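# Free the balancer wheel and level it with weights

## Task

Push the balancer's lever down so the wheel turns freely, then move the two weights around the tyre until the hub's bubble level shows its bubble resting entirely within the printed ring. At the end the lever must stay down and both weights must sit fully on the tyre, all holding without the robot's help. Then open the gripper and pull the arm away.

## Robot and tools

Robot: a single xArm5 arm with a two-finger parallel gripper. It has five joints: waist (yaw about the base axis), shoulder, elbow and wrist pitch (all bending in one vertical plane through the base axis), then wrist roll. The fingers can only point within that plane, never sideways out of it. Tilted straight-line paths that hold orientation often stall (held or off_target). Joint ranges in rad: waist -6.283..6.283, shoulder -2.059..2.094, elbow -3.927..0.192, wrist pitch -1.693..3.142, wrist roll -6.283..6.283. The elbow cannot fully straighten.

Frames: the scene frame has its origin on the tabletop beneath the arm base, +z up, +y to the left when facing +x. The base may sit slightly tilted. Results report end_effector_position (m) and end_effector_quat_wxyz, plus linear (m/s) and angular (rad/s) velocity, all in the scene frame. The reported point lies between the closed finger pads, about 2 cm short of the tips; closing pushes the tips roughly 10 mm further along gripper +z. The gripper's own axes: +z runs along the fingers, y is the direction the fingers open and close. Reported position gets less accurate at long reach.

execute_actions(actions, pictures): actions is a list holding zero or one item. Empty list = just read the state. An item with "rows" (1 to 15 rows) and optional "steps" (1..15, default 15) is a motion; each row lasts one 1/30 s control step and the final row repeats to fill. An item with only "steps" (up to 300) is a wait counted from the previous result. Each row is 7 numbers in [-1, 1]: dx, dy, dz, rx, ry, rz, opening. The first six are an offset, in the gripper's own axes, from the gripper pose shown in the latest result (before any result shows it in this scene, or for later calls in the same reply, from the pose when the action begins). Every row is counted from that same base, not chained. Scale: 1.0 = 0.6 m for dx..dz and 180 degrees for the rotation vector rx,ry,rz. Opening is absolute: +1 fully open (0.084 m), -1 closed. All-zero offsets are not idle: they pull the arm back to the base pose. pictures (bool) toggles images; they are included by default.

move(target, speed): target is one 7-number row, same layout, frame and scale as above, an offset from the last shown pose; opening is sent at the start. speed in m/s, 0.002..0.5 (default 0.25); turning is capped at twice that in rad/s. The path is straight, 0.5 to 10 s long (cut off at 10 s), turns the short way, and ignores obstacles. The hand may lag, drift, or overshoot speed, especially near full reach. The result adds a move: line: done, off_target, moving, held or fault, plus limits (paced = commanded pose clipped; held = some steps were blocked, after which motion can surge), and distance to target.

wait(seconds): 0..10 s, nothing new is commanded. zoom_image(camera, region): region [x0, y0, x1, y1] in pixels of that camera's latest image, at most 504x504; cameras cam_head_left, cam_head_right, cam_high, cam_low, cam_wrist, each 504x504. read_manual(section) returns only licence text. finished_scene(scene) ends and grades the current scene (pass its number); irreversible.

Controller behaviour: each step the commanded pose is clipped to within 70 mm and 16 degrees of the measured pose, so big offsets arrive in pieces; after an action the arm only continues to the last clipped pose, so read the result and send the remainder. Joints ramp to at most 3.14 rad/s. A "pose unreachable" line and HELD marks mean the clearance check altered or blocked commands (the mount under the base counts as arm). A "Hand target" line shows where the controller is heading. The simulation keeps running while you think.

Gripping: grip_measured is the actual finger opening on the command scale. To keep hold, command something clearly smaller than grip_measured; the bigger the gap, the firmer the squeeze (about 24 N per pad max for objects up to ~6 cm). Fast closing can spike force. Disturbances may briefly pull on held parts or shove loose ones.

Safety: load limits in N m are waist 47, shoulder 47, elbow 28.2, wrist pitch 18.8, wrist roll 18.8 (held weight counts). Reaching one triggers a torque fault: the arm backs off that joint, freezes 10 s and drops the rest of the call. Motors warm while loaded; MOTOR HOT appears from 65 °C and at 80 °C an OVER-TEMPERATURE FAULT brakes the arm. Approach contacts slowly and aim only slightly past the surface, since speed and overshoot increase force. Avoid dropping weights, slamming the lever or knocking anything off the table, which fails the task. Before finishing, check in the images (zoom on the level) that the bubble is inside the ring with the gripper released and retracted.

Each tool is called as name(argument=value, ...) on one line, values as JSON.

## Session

execute_actions(actions=[])

Scene clock: 0.00 s of 6000.00 s.
end_effector_position=(+0.3519, +0.1796, +0.1385) grip_measured=+1.00 end_effector_quat_wxyz=(+0.117, +0.939, +0.101, -0.307) end_effector_velocity=(-0.000, -0.000, -0.000) end_effector_angular_velocity=(-0.000, +0.001, +0.000)
Joint positions: [ 0.437  0.609 -1.353  1.428  0.258  0.084]
Joint velocities: [ 0.     0.001  0.    -0.    -0.     0.   ]
Hand target: +0.352, +0.180, +0.139; +0.117, +0.939, +0.101, -0.307

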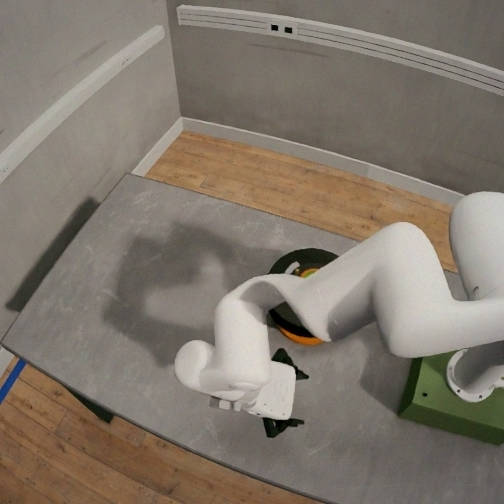

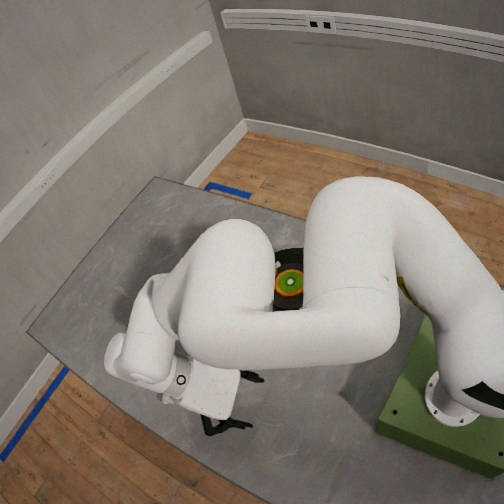

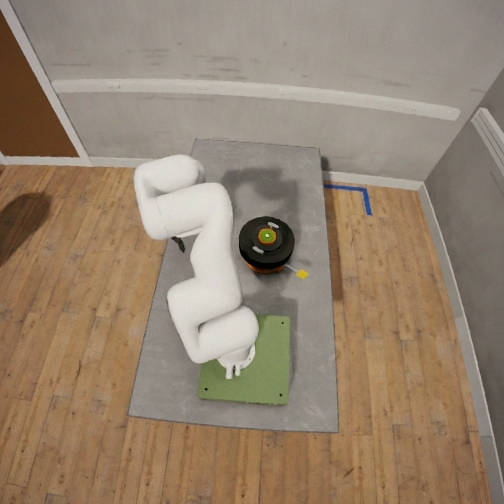

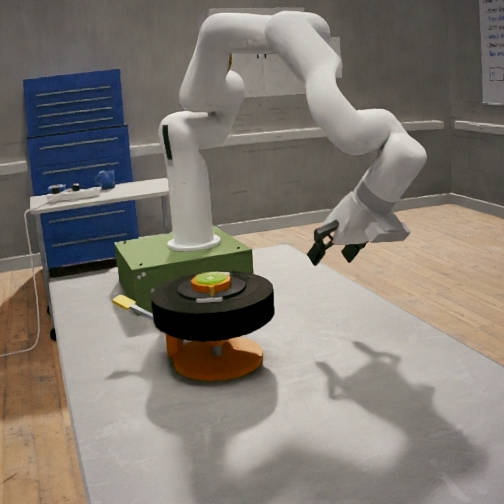

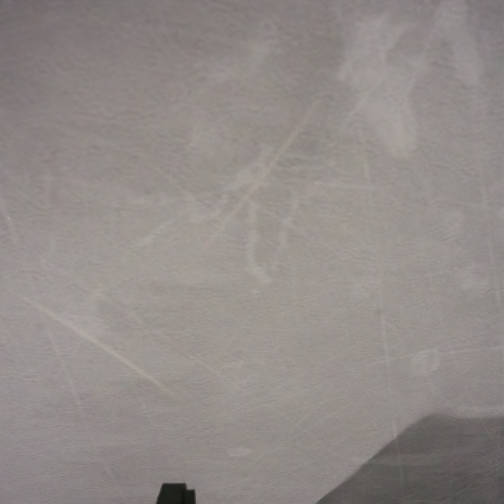

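zoom_image(camera="cam_high", region=[200, 190, 340, 330])

zoom_image(camera="cam_low", region=[100, 250, 290, 400])

Region (200, 190, 340, 330) of cam_high's 504x504 image, scaled by 3.600, with more detail than that image has.

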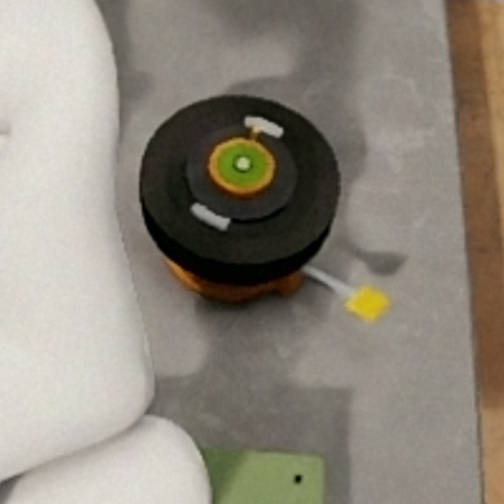

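Region (100, 250, 290, 400) of cam_low's 504x504 image, scaled by 2.653, with more detail than that image has; it fills the top 398 rows of this view, and the rest is white.

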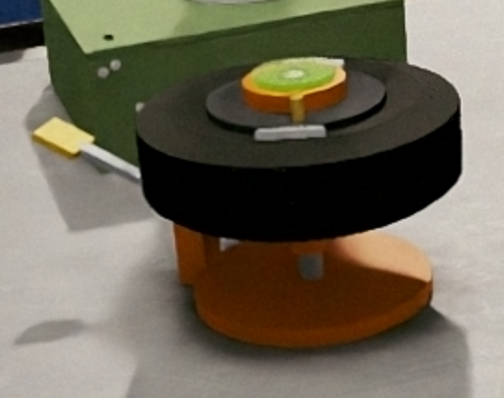

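move(target=[-0.2114, 0.0568, -0.2092, 0.0542, 0.206, 0, -1], speed=0.3)

move(target=[-0.2465, 0.5917, 0, 0, 0, -0.191, -1], speed=0.35)

Scene clock: 12.97 s of 6000.00 s.
end_effector_position=(+0.3295, +0.1673, +0.3178) grip_measured=-1.00 end_effector_quat_wxyz=(+0.000, +0.994, +0.107, -0.001) end_effector_velocity=(+0.001, +0.000, +0.003) end_effector_angular_velocity=(+0.004, -0.008, +0.000)
Joint positions: [ 0.435 -0.315 -0.761  1.093  0.256  0.   ]
Joint velocities: [-0.    -0.008  0.001 -0.002 -0.     0.   ]
Hand target: +0.330, +0.167, +0.318; -0.000, +0.994, +0.107, -0.000
Off the commanded pose: 0.001 m, 0 deg.
After step 90, 8.40 s passed at rest.
move: done

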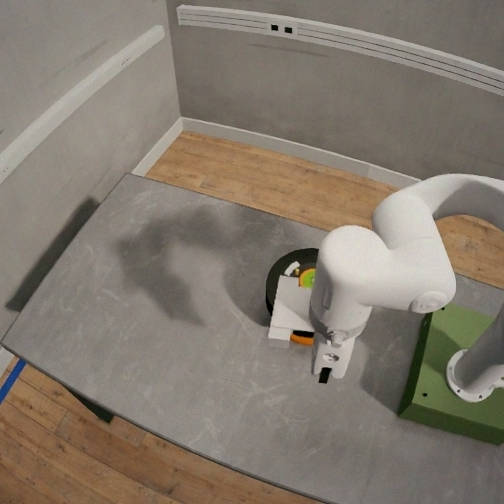

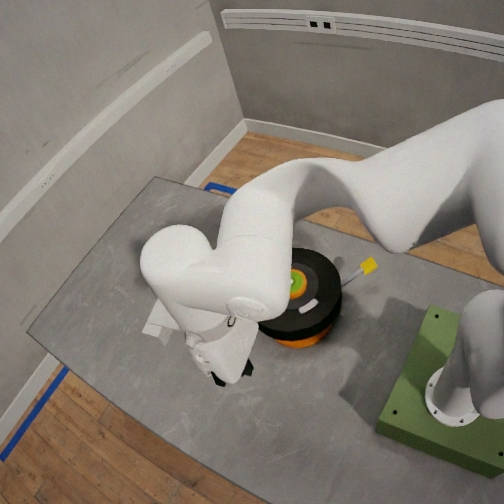

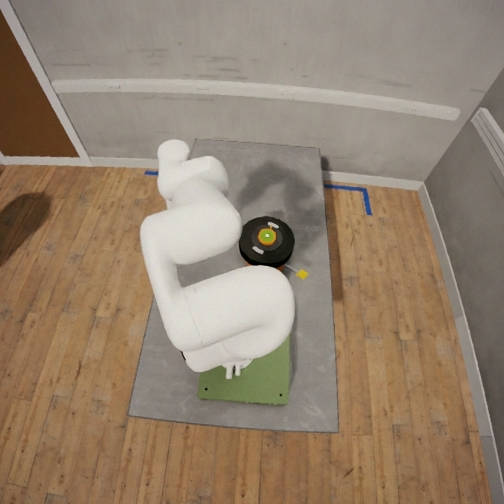

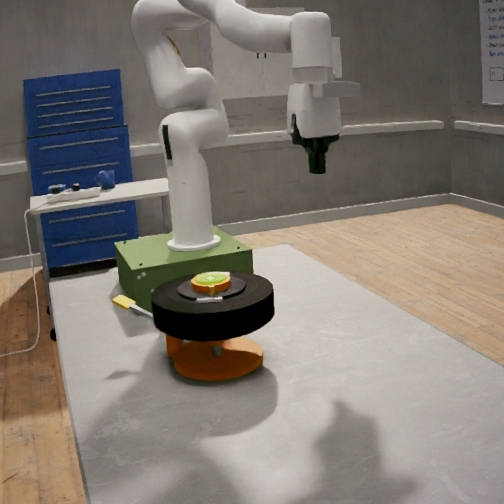

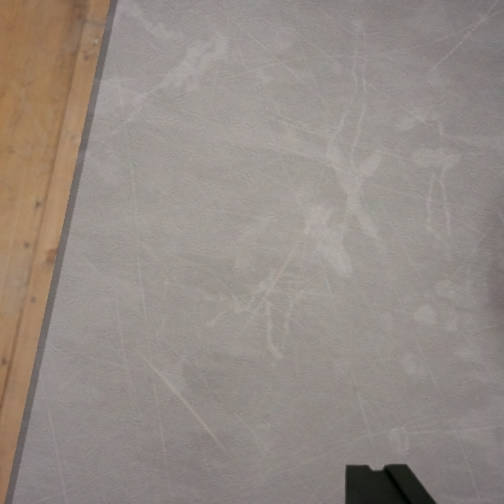

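Scene clock: 14.67 s of 6000.00 s.
end_effector_position=(+0.2611, -0.2109, +0.3182) grip_measured=-1.00 end_effector_quat_wxyz=(-0.004, +0.918, +0.396, +0.006) end_effector_velocity=(-0.001, -0.002, -0.000) end_effector_angular_velocity=(+0.000, -0.000, -0.001)
Joint positions: [-0.706 -0.462 -0.65   1.118 -1.485  0.   ]
Joint velocities: [-0.006  0.003 -0.002 -0.001 -0.005  0.   ]
Hand target: +0.261, -0.211, +0.318; -0.004, +0.918, +0.396, +0.006
Off the commanded pose: 0.001 m, 1 deg.
move: done

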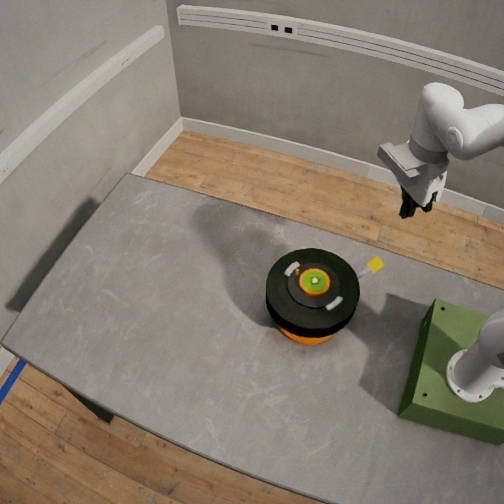

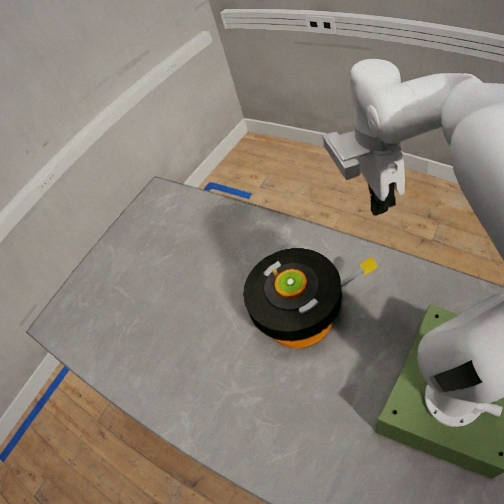

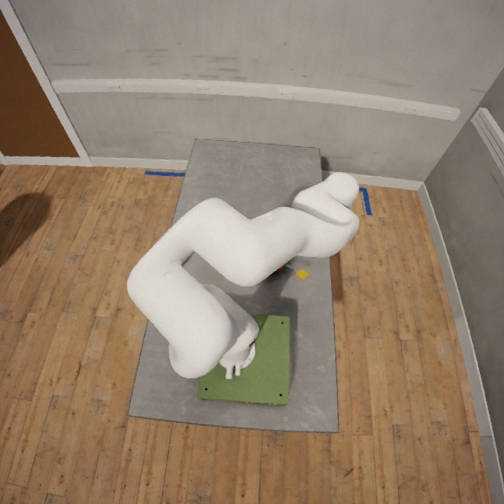

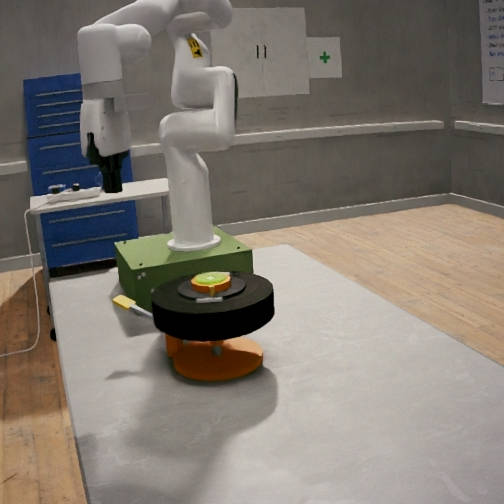

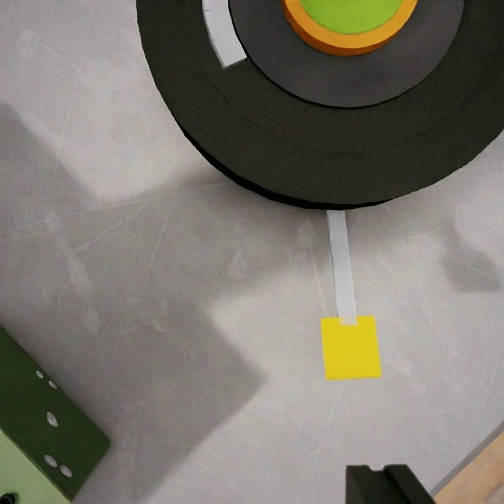

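move(target=[0.010, 0.0498, 0.31, 0, 0, 0, -1], speed=0.25)

Scene clock: 18.33 s of 6000.00 s.
end_effector_position=(+0.2889, -0.2252, +0.1325) grip_measured=-1.00 end_effector_quat_wxyz=(-0.003, +0.918, +0.396, +0.006) end_effector_velocity=(-0.002, +0.002, -0.003) end_effector_angular_velocity=(+0.005, +0.006, +0.000)
Joint positions: [-0.696  0.054 -0.52   0.472 -1.476  0.   ]
Joint velocities: [ 0.     0.007  0.003 -0.002  0.     0.   ]
Hand target: +0.289, -0.225, +0.132; -0.004, +0.918, +0.396, +0.006
Off the commanded pose: 0.001 m, 0 deg.
move: done

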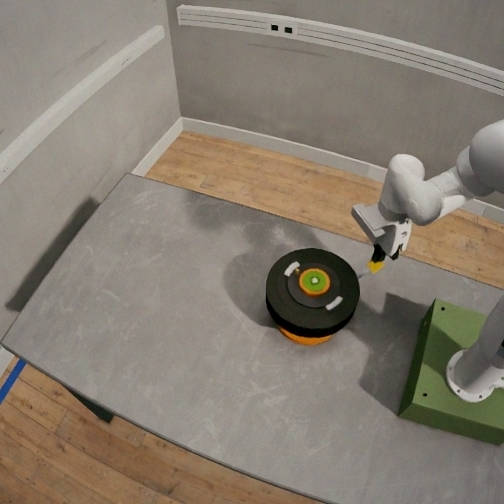

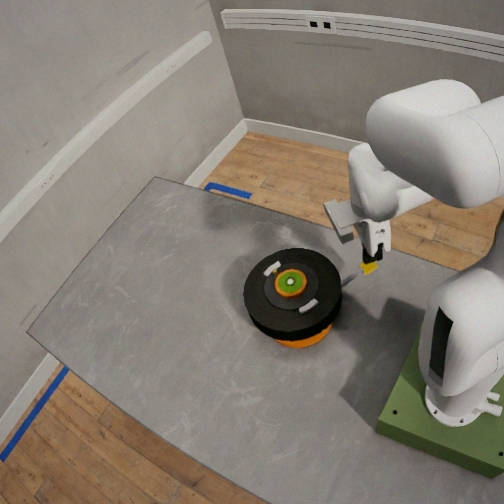

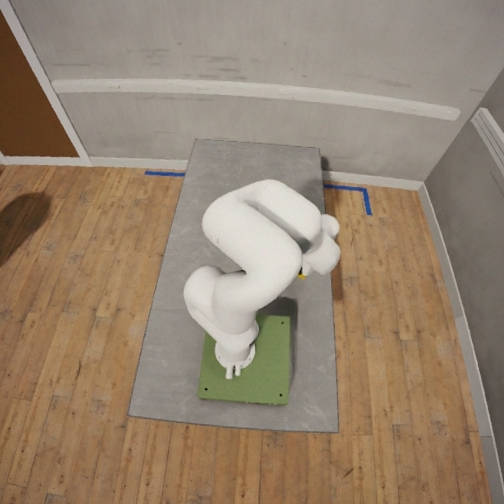

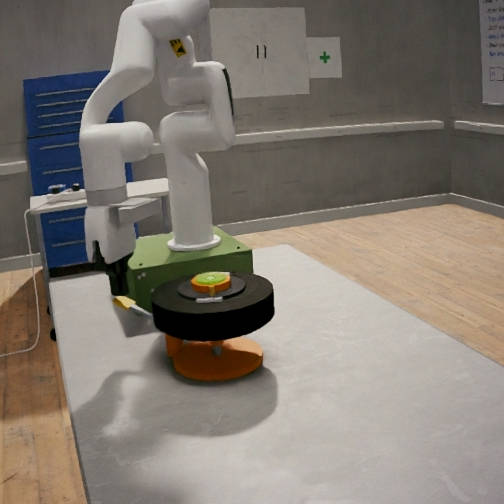

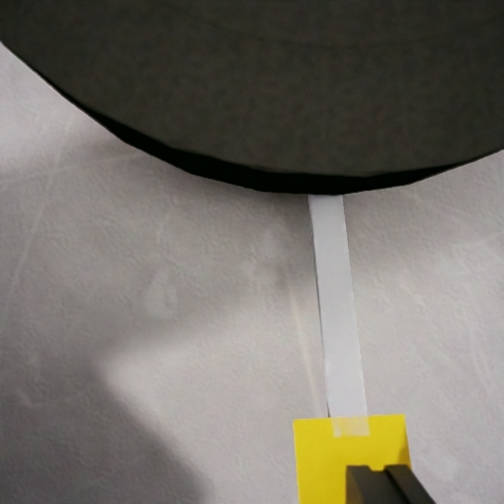

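move(target=[0.003, -0.005, 0.08, 0, 0, 0, -1], speed=0.035)

Scene clock: 21.43 s of 6000.00 s.
end_effector_position=(+0.2884, -0.2214, +0.0846) grip_measured=-1.00 end_effector_quat_wxyz=(-0.003, +0.918, +0.396, +0.006) end_effector_velocity=(+0.001, -0.001, +0.000) end_effector_angular_velocity=(-0.002, -0.003, -0.000)
Joint positions: [-0.691  0.217 -0.517  0.306 -1.47   0.   ]
Joint velocities: [-0.     0.001 -0.001 -0.003  0.     0.   ]
Hand target: +0.288, -0.221, +0.085; -0.003, +0.918, +0.396, +0.006
Off the commanded pose: 0.000 m, 0 deg.
move: done

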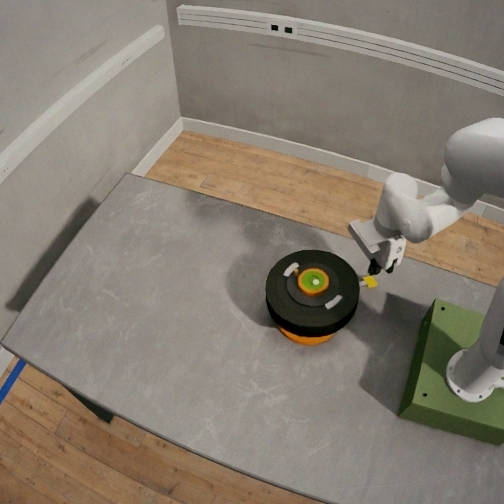

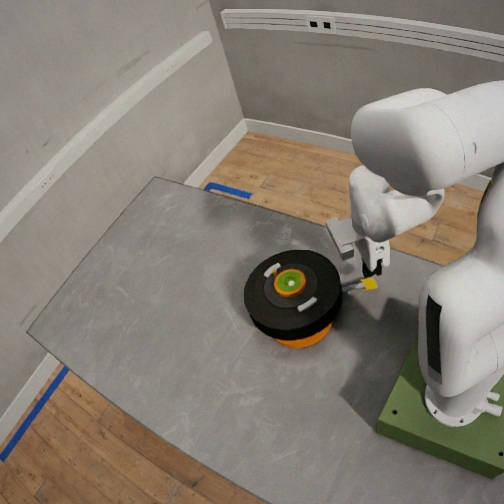

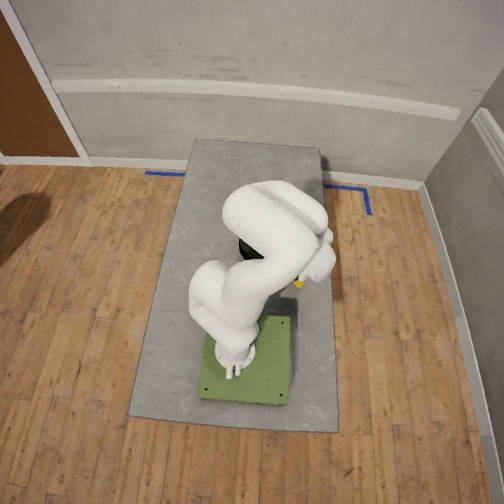

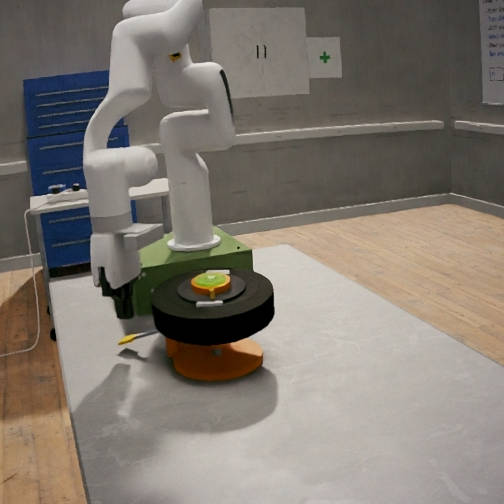

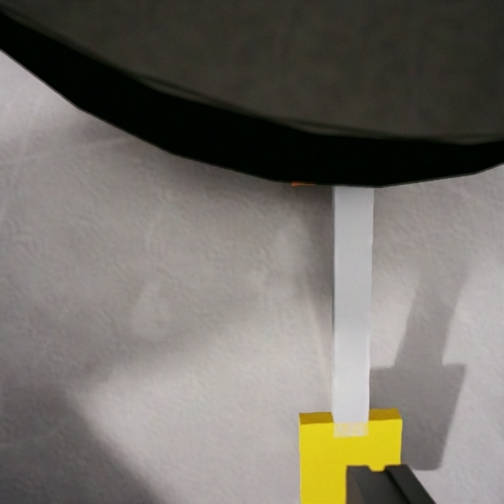

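move(target=[0.174, 0.040, -0.342, 0, 0, 0, 0.3], speed=0.3)

wait(seconds=2)

Scene clock: 26.33 s of 6000.00 s.
end_effector_position=(+0.3748, -0.1637, +0.2904) grip_measured=+0.29 end_effector_quat_wxyz=(-0.003, +0.918, +0.396, +0.005) end_effector_velocity=(+0.004, -0.000, +0.006) end_effector_angular_velocity=(-0.004, -0.009, +0.001)
Joint positions: [-0.442 -0.16  -0.831  0.998 -1.221  0.056]
Joint velocities: [ 0.003 -0.003 -0.013  0.006  0.002  0.   ]
Hand target: +0.375, -0.164, +0.291; -0.003, +0.918, +0.396, +0.006
Off the commanded pose: 0.001 m, 0 deg.
After step 90, 0.67 s passed at rest.
move: done

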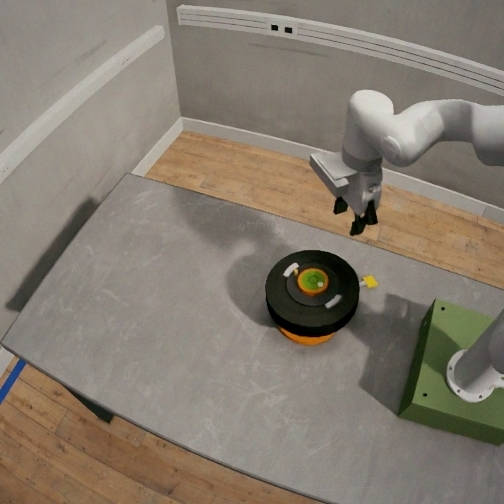

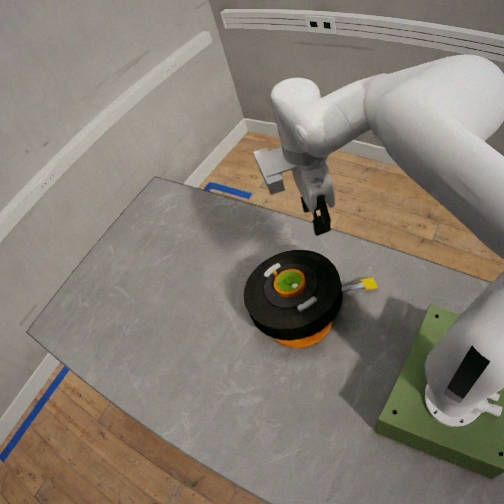

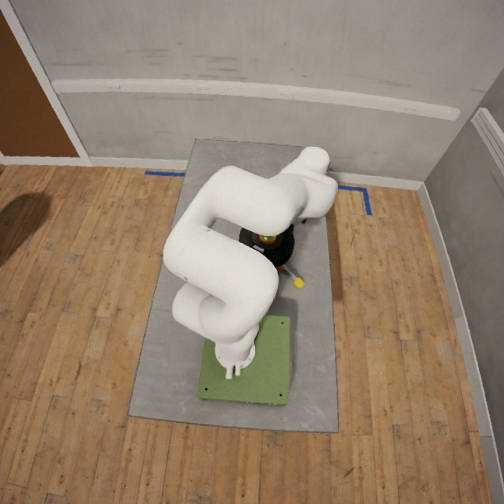

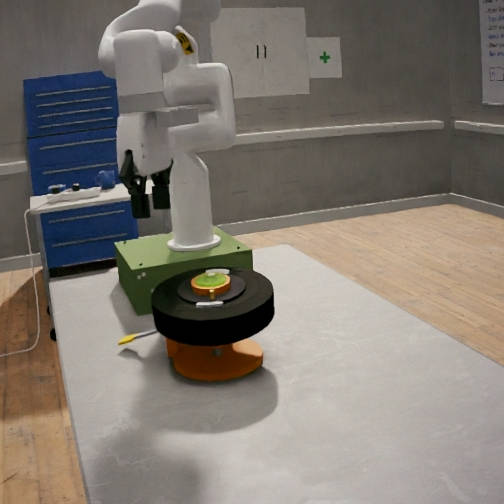

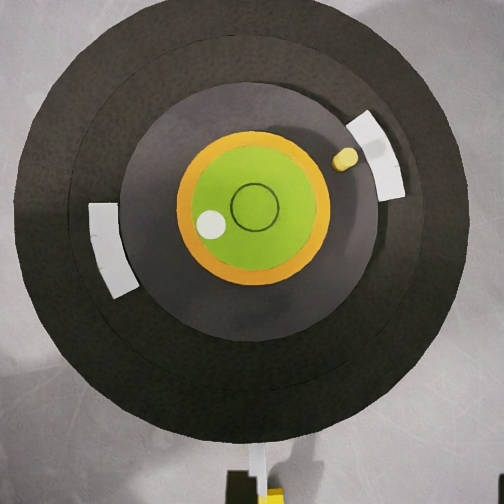

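Scene clock: 28.33 s of 6000.00 s.
end_effector_position=(+0.3754, -0.1638, +0.2914) grip_measured=+0.29 end_effector_quat_wxyz=(-0.003, +0.918, +0.396, +0.006) end_effector_velocity=(-0.000, -0.000, +0.000) end_effector_angular_velocity=(+0.000, +0.000, -0.000)
Joint positions: [-0.441 -0.16  -0.833  0.999 -1.22   0.056]
Joint velocities: [-0.    -0.001  0.     0.    -0.     0.   ]
Hand target: +0.375, -0.164, +0.291; -0.003, +0.918, +0.396, +0.006
Off the commanded pose: 0.001 m, 0 deg.
Steps of this call (steps 1 to 60: nothing new was sent). Readings (end_effector_position):
1: (+0.3749, -0.1637, +0.2906)
2: (+0.3750, -0.1638, +0.2908)
4: (+0.3752, -0.1638, +0.2910)
8: (+0.3753, -0.1638, +0.2912)
60: the state above

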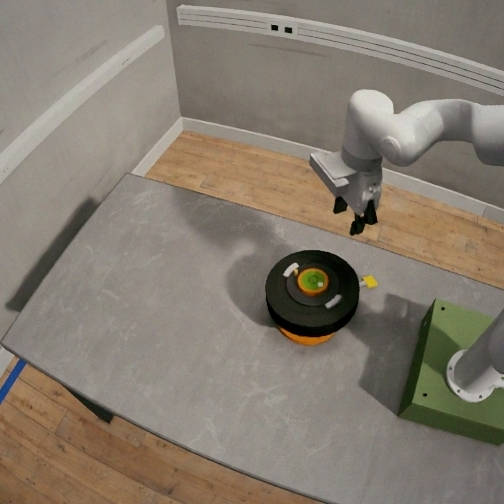

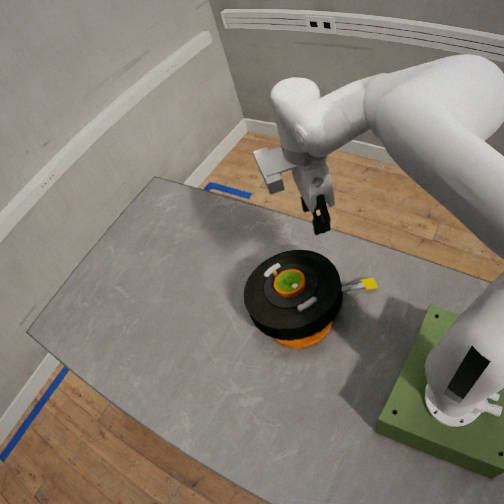

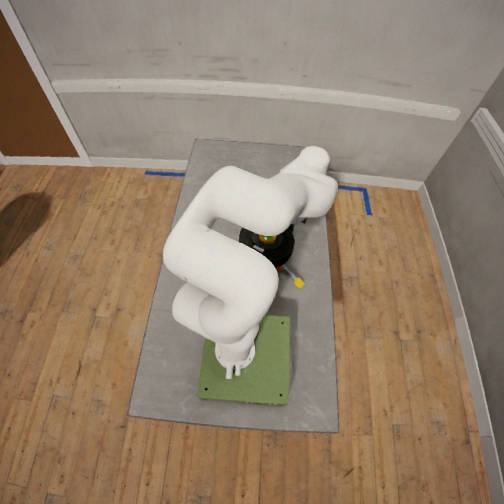

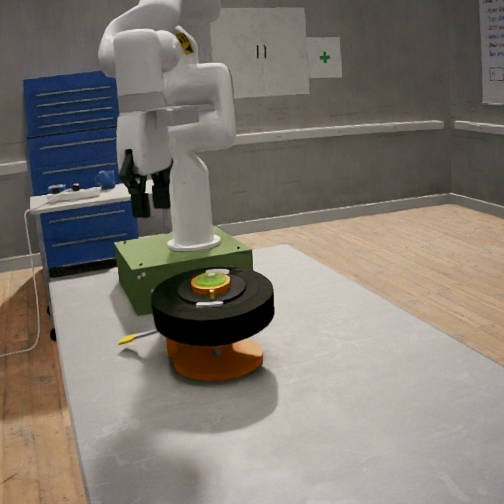

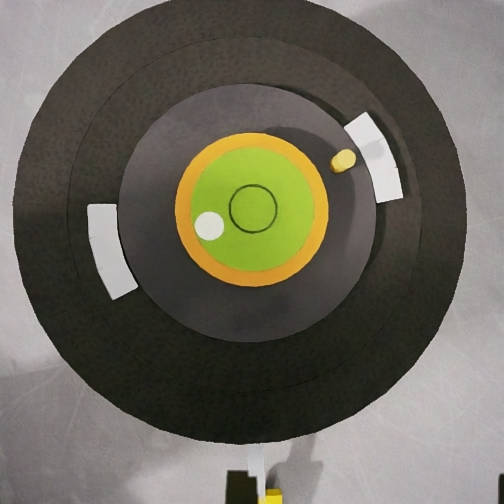

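execute_actions(actions=[])

Scene clock: 40.20 s of 6000.00 s.
end_effector_position=(+0.3754, -0.1638, +0.2914) grip_measured=+0.29 end_effector_quat_wxyz=(-0.003, +0.918, +0.396, +0.006) end_effector_velocity=(-0.000, +0.000, -0.001) end_effector_angular_velocity=(+0.000, +0.000, +0.001)
Joint positions: [-0.441 -0.16  -0.833  0.999 -1.22   0.056]
Joint velocities: [ 0.001  0.     0.001 -0.001 -0.    -0.   ]
Hand target: +0.375, -0.164, +0.291; -0.003, +0.918, +0.396, +0.006
Off the commanded pose: 0.001 m, 0 deg.
Steps of this call (steps 1 to 90: nothing new was sent; then 8.87 s passed at rest). Readings (end_effector_position):
1: (+0.3754, -0.1638, +0.2914)
2: (+0.3754, -0.1638, +0.2914)
4: (+0.3754, -0.1638, +0.2914)
8: (+0.3754, -0.1638, +0.2914)
90: the state above

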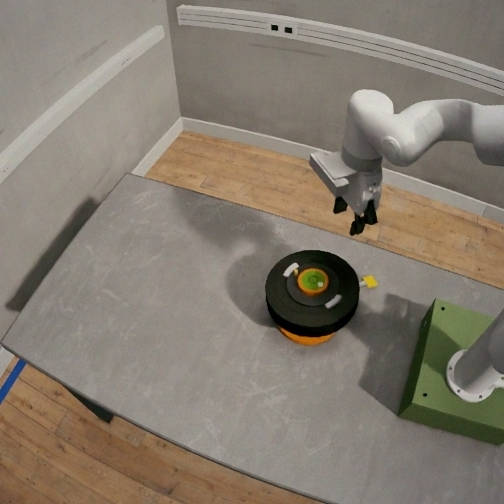

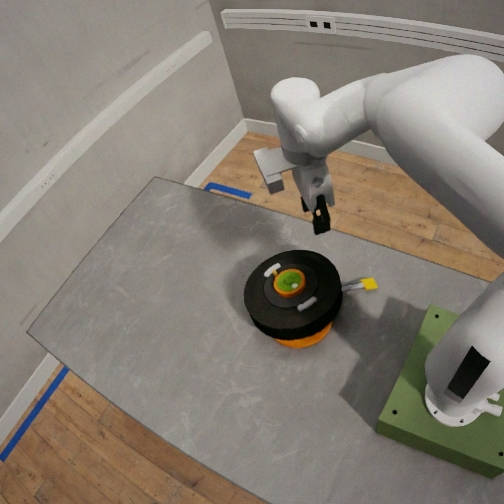

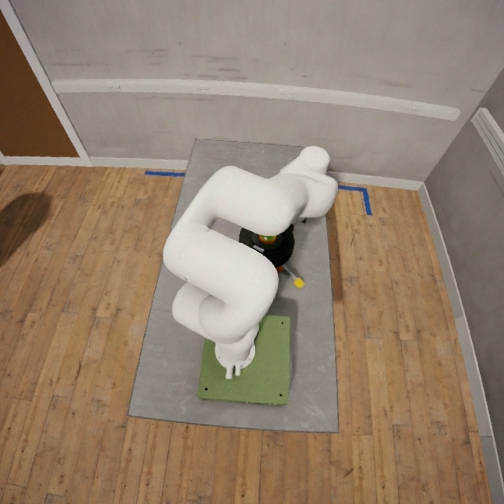

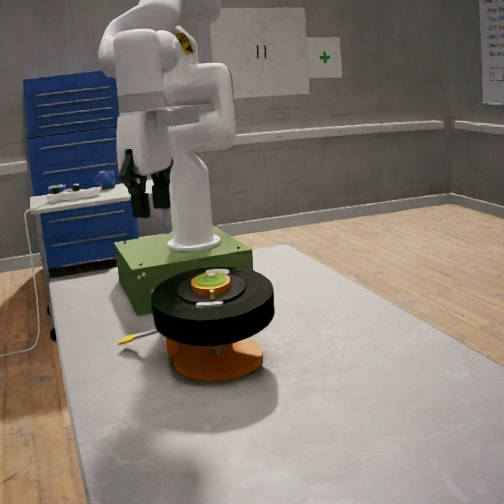

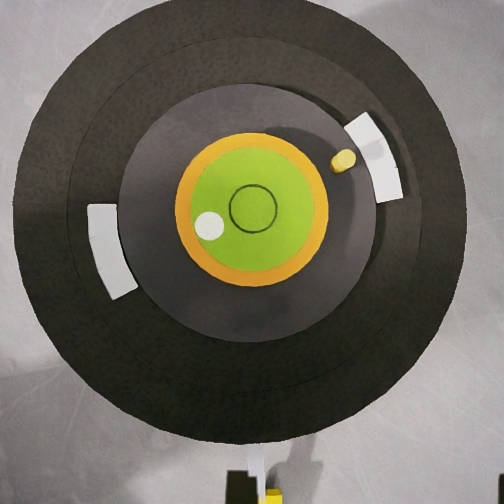

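move(target=[0.1772, 0.0635, 0.16, 0, 0, -0.628, 0.3], speed=0.35)

Scene clock: 51.33 s of 6000.00 s.
end_effector_position=(+0.4769, -0.1116, +0.1968) grip_measured=+0.29 end_effector_quat_wxyz=(+0.003, +0.177, +0.984, +0.005) end_effector_velocity=(+0.000, +0.000, -0.000) end_effector_angular_velocity=(+0.000, +0.001, +0.006)
Joint positions: [-0.263  0.248 -1.019  0.776 -3.015  0.056]
Joint velocities: [ 0.     0.001 -0.001  0.001 -0.005 -0.   ]
Hand target: +0.477, -0.112, +0.197; +0.003, +0.176, +0.984, +0.005
Off the commanded pose: 0.000 m, 0 deg.
After step 90, 4.87 s passed at rest.
move: done

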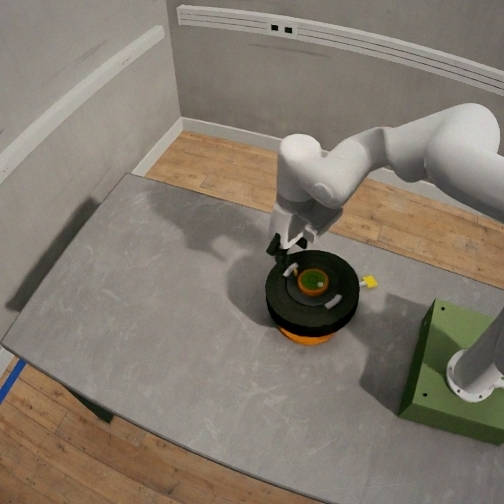

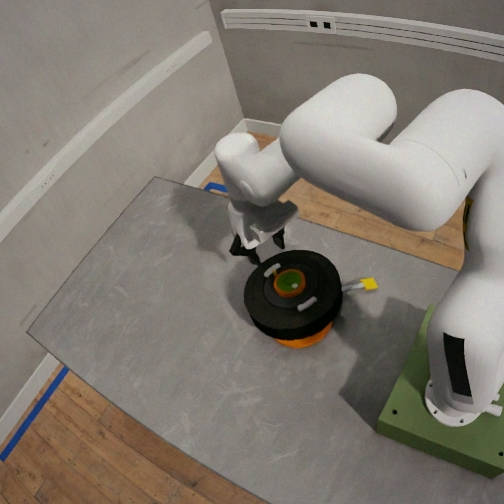

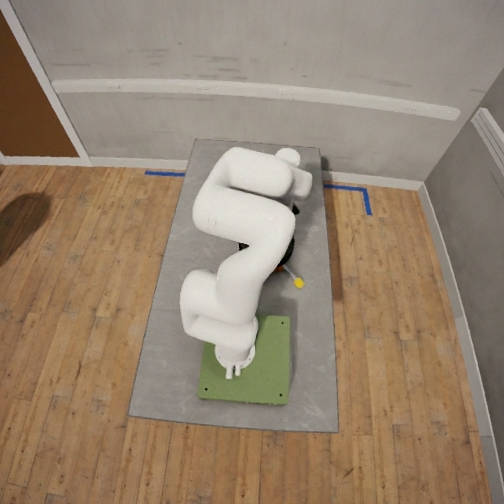

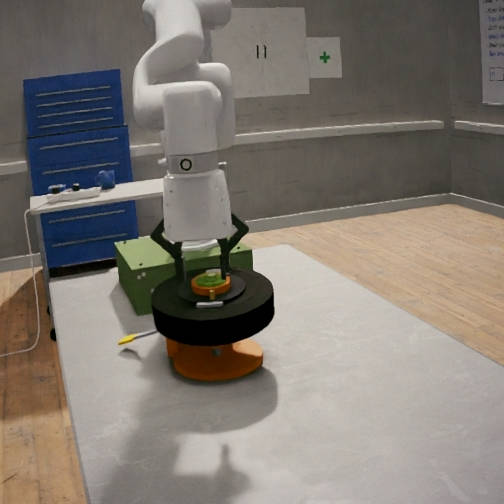

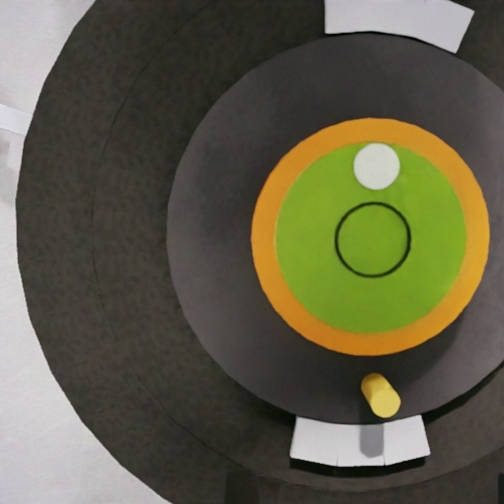

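move(target=[0, 0.005, 0.05, 0, 0, 0, 0.3], speed=0.06)

move(target=[0, 0, 0.024, 0, 0, 0, 0.3], speed=0.015)

Scene clock: 57.37 s of 6000.00 s.
end_effector_position=(+0.4784, -0.1086, +0.1671) grip_measured=+0.29 end_effector_quat_wxyz=(+0.004, +0.177, +0.984, +0.005) end_effector_velocity=(+0.001, -0.000, +0.001) end_effector_angular_velocity=(-0.001, -0.004, +0.000)
Joint positions: [-0.257  0.309 -1.004  0.699 -3.009  0.056]
Joint velocities: [ 0.     0.    -0.002 -0.002  0.     0.   ]
Hand target: +0.478, -0.109, +0.167; +0.003, +0.177, +0.984, +0.005
Off the commanded pose: 0.000 m, 0 deg.
After step 90, 2.23 s passed at rest.
move: done

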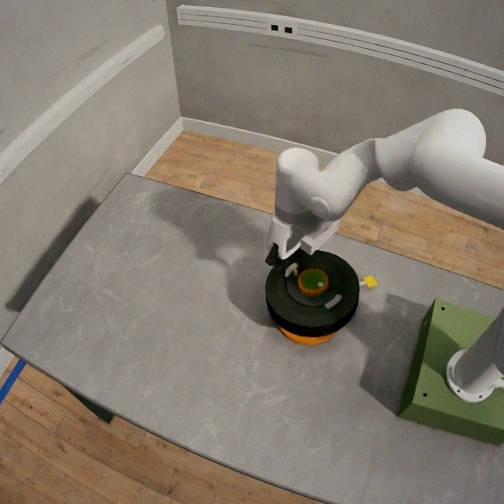

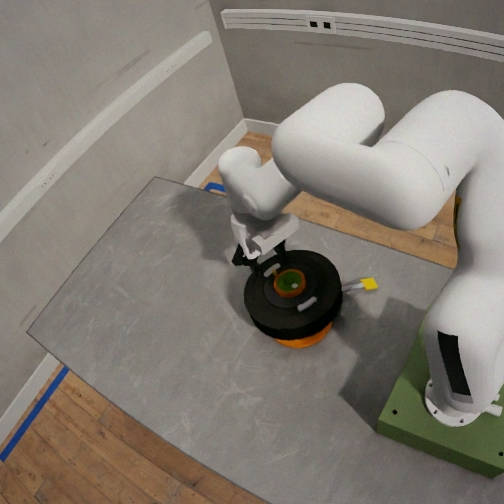

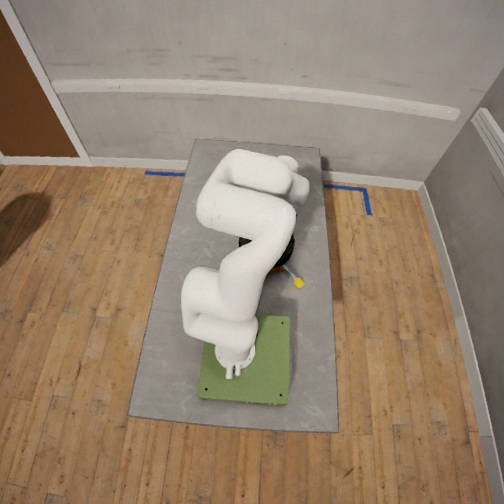

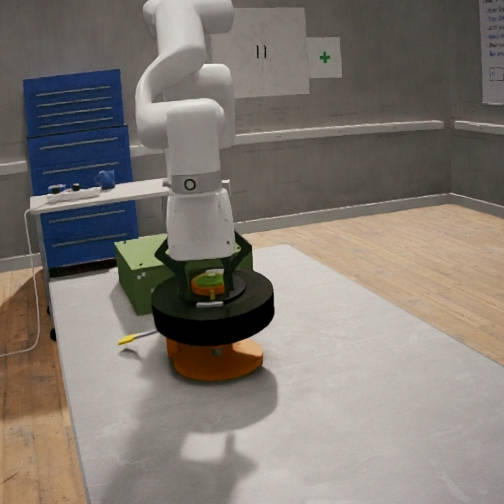

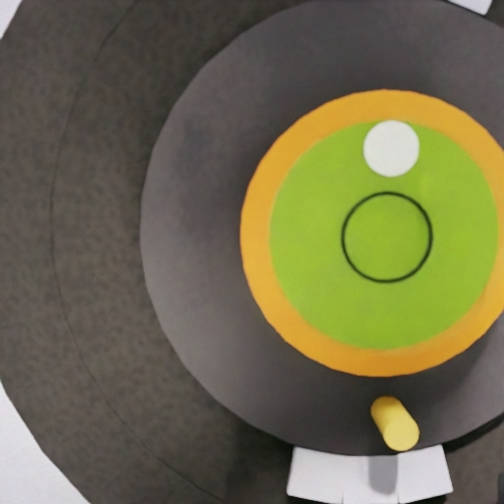

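Scene clock: 58.53 s of 6000.00 s.
end_effector_position=(+0.4785, -0.1085, +0.1527) grip_measured=+0.29 end_effector_quat_wxyz=(+0.004, +0.177, +0.984, +0.005) end_effector_velocity=(+0.001, +0.000, +0.001) end_effector_angular_velocity=(-0.001, -0.004, +0.001)
Joint positions: [-0.257  0.34  -0.999  0.663 -3.009  0.056]
Joint velocities: [ 0.001  0.    -0.002 -0.002 -0.    -0.   ]
Hand target: +0.479, -0.108, +0.153; +0.004, +0.177, +0.984, +0.005
Off the commanded pose: 0.000 m, 0 deg.
move: done

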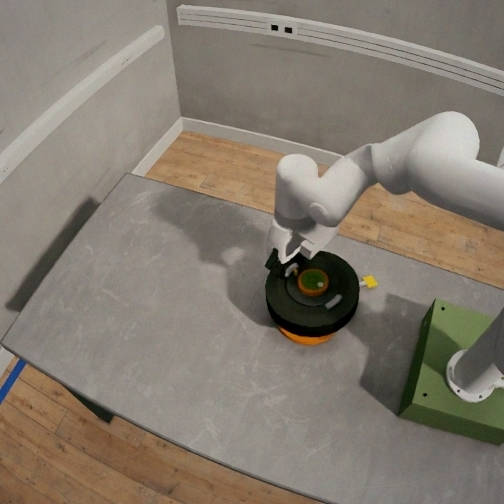

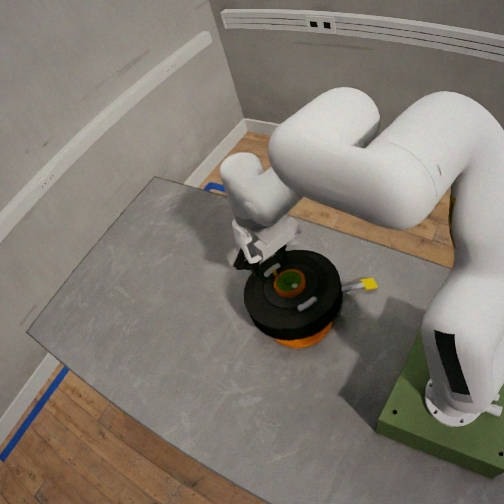

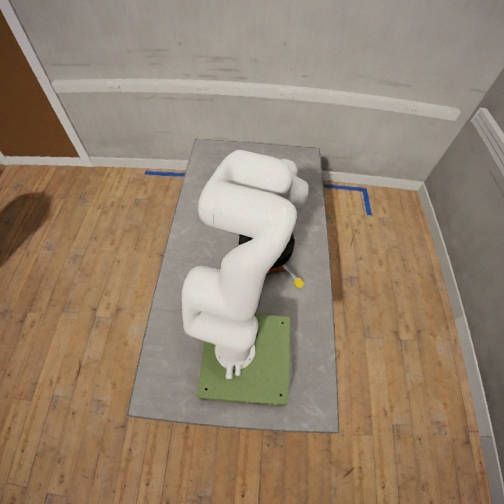

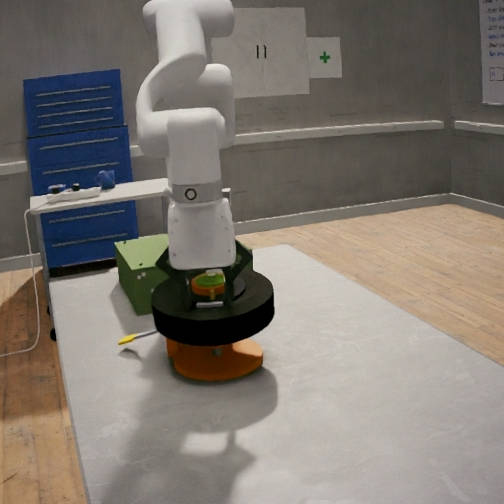

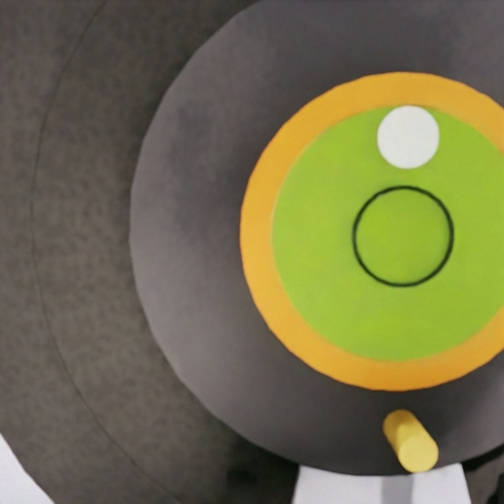

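zoom_image(camera="cam_low", region=[150, 230, 280, 320])

Region (150, 230, 280, 320) of cam_low's 504x504 image, scaled by 3.877, with more detail than that image has; it fills the top 349 rows of this view, and the rest is white.

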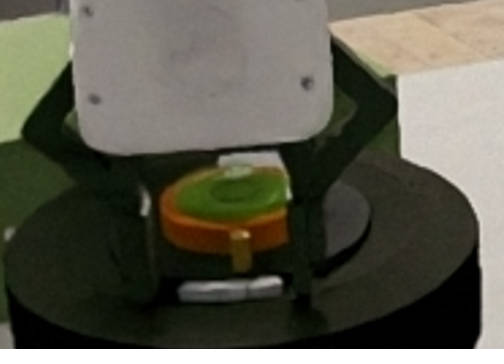

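move(target=[0, 0, 0.008, 0, 0, 0, 0.3], speed=0.01)

Scene clock: 62.10 s of 6000.00 s.
end_effector_position=(+0.4789, -0.1085, +0.1487) grip_measured=+0.29 end_effector_quat_wxyz=(+0.004, +0.177, +0.984, +0.005) end_effector_velocity=(-0.001, +0.000, -0.002) end_effector_angular_velocity=(+0.000, +0.002, +0.000)
Joint positions: [-0.257  0.35  -0.998  0.652 -3.009  0.056]
Joint velocities: [ 0.     0.003  0.002 -0.003 -0.     0.   ]
Hand target: +0.479, -0.108, +0.148; +0.004, +0.177, +0.984, +0.005
Off the commanded pose: 0.001 m, 0 deg.
move: done

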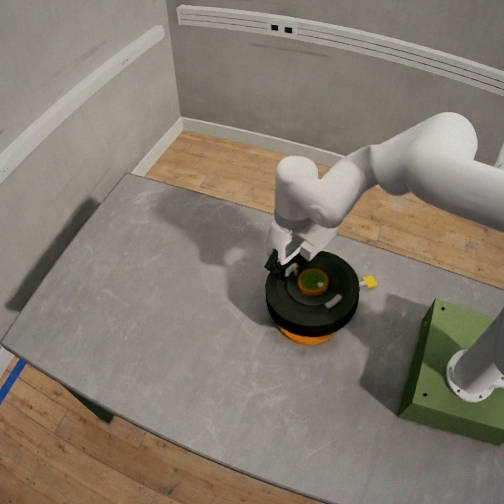

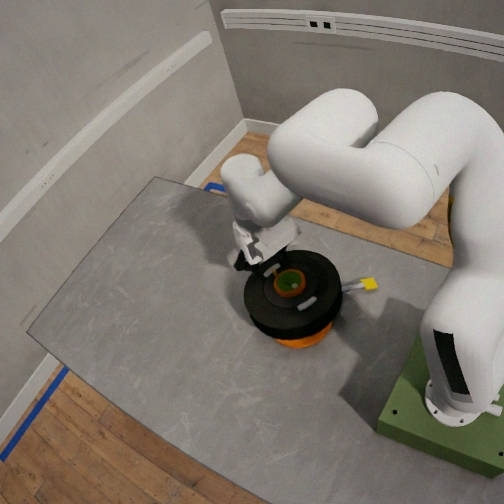

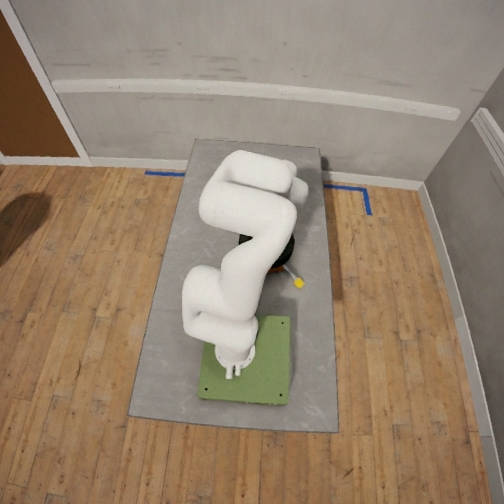

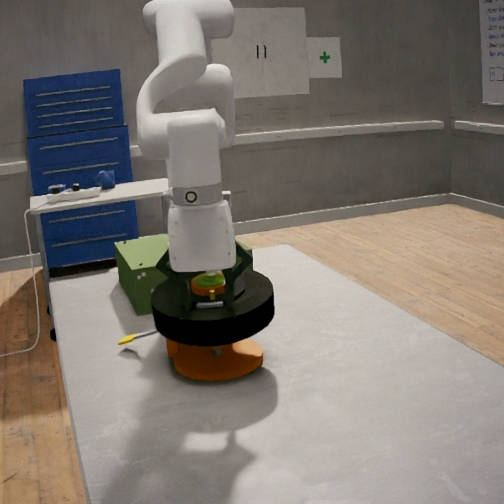

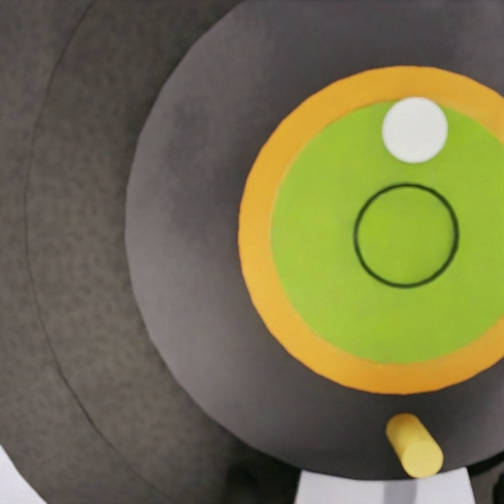

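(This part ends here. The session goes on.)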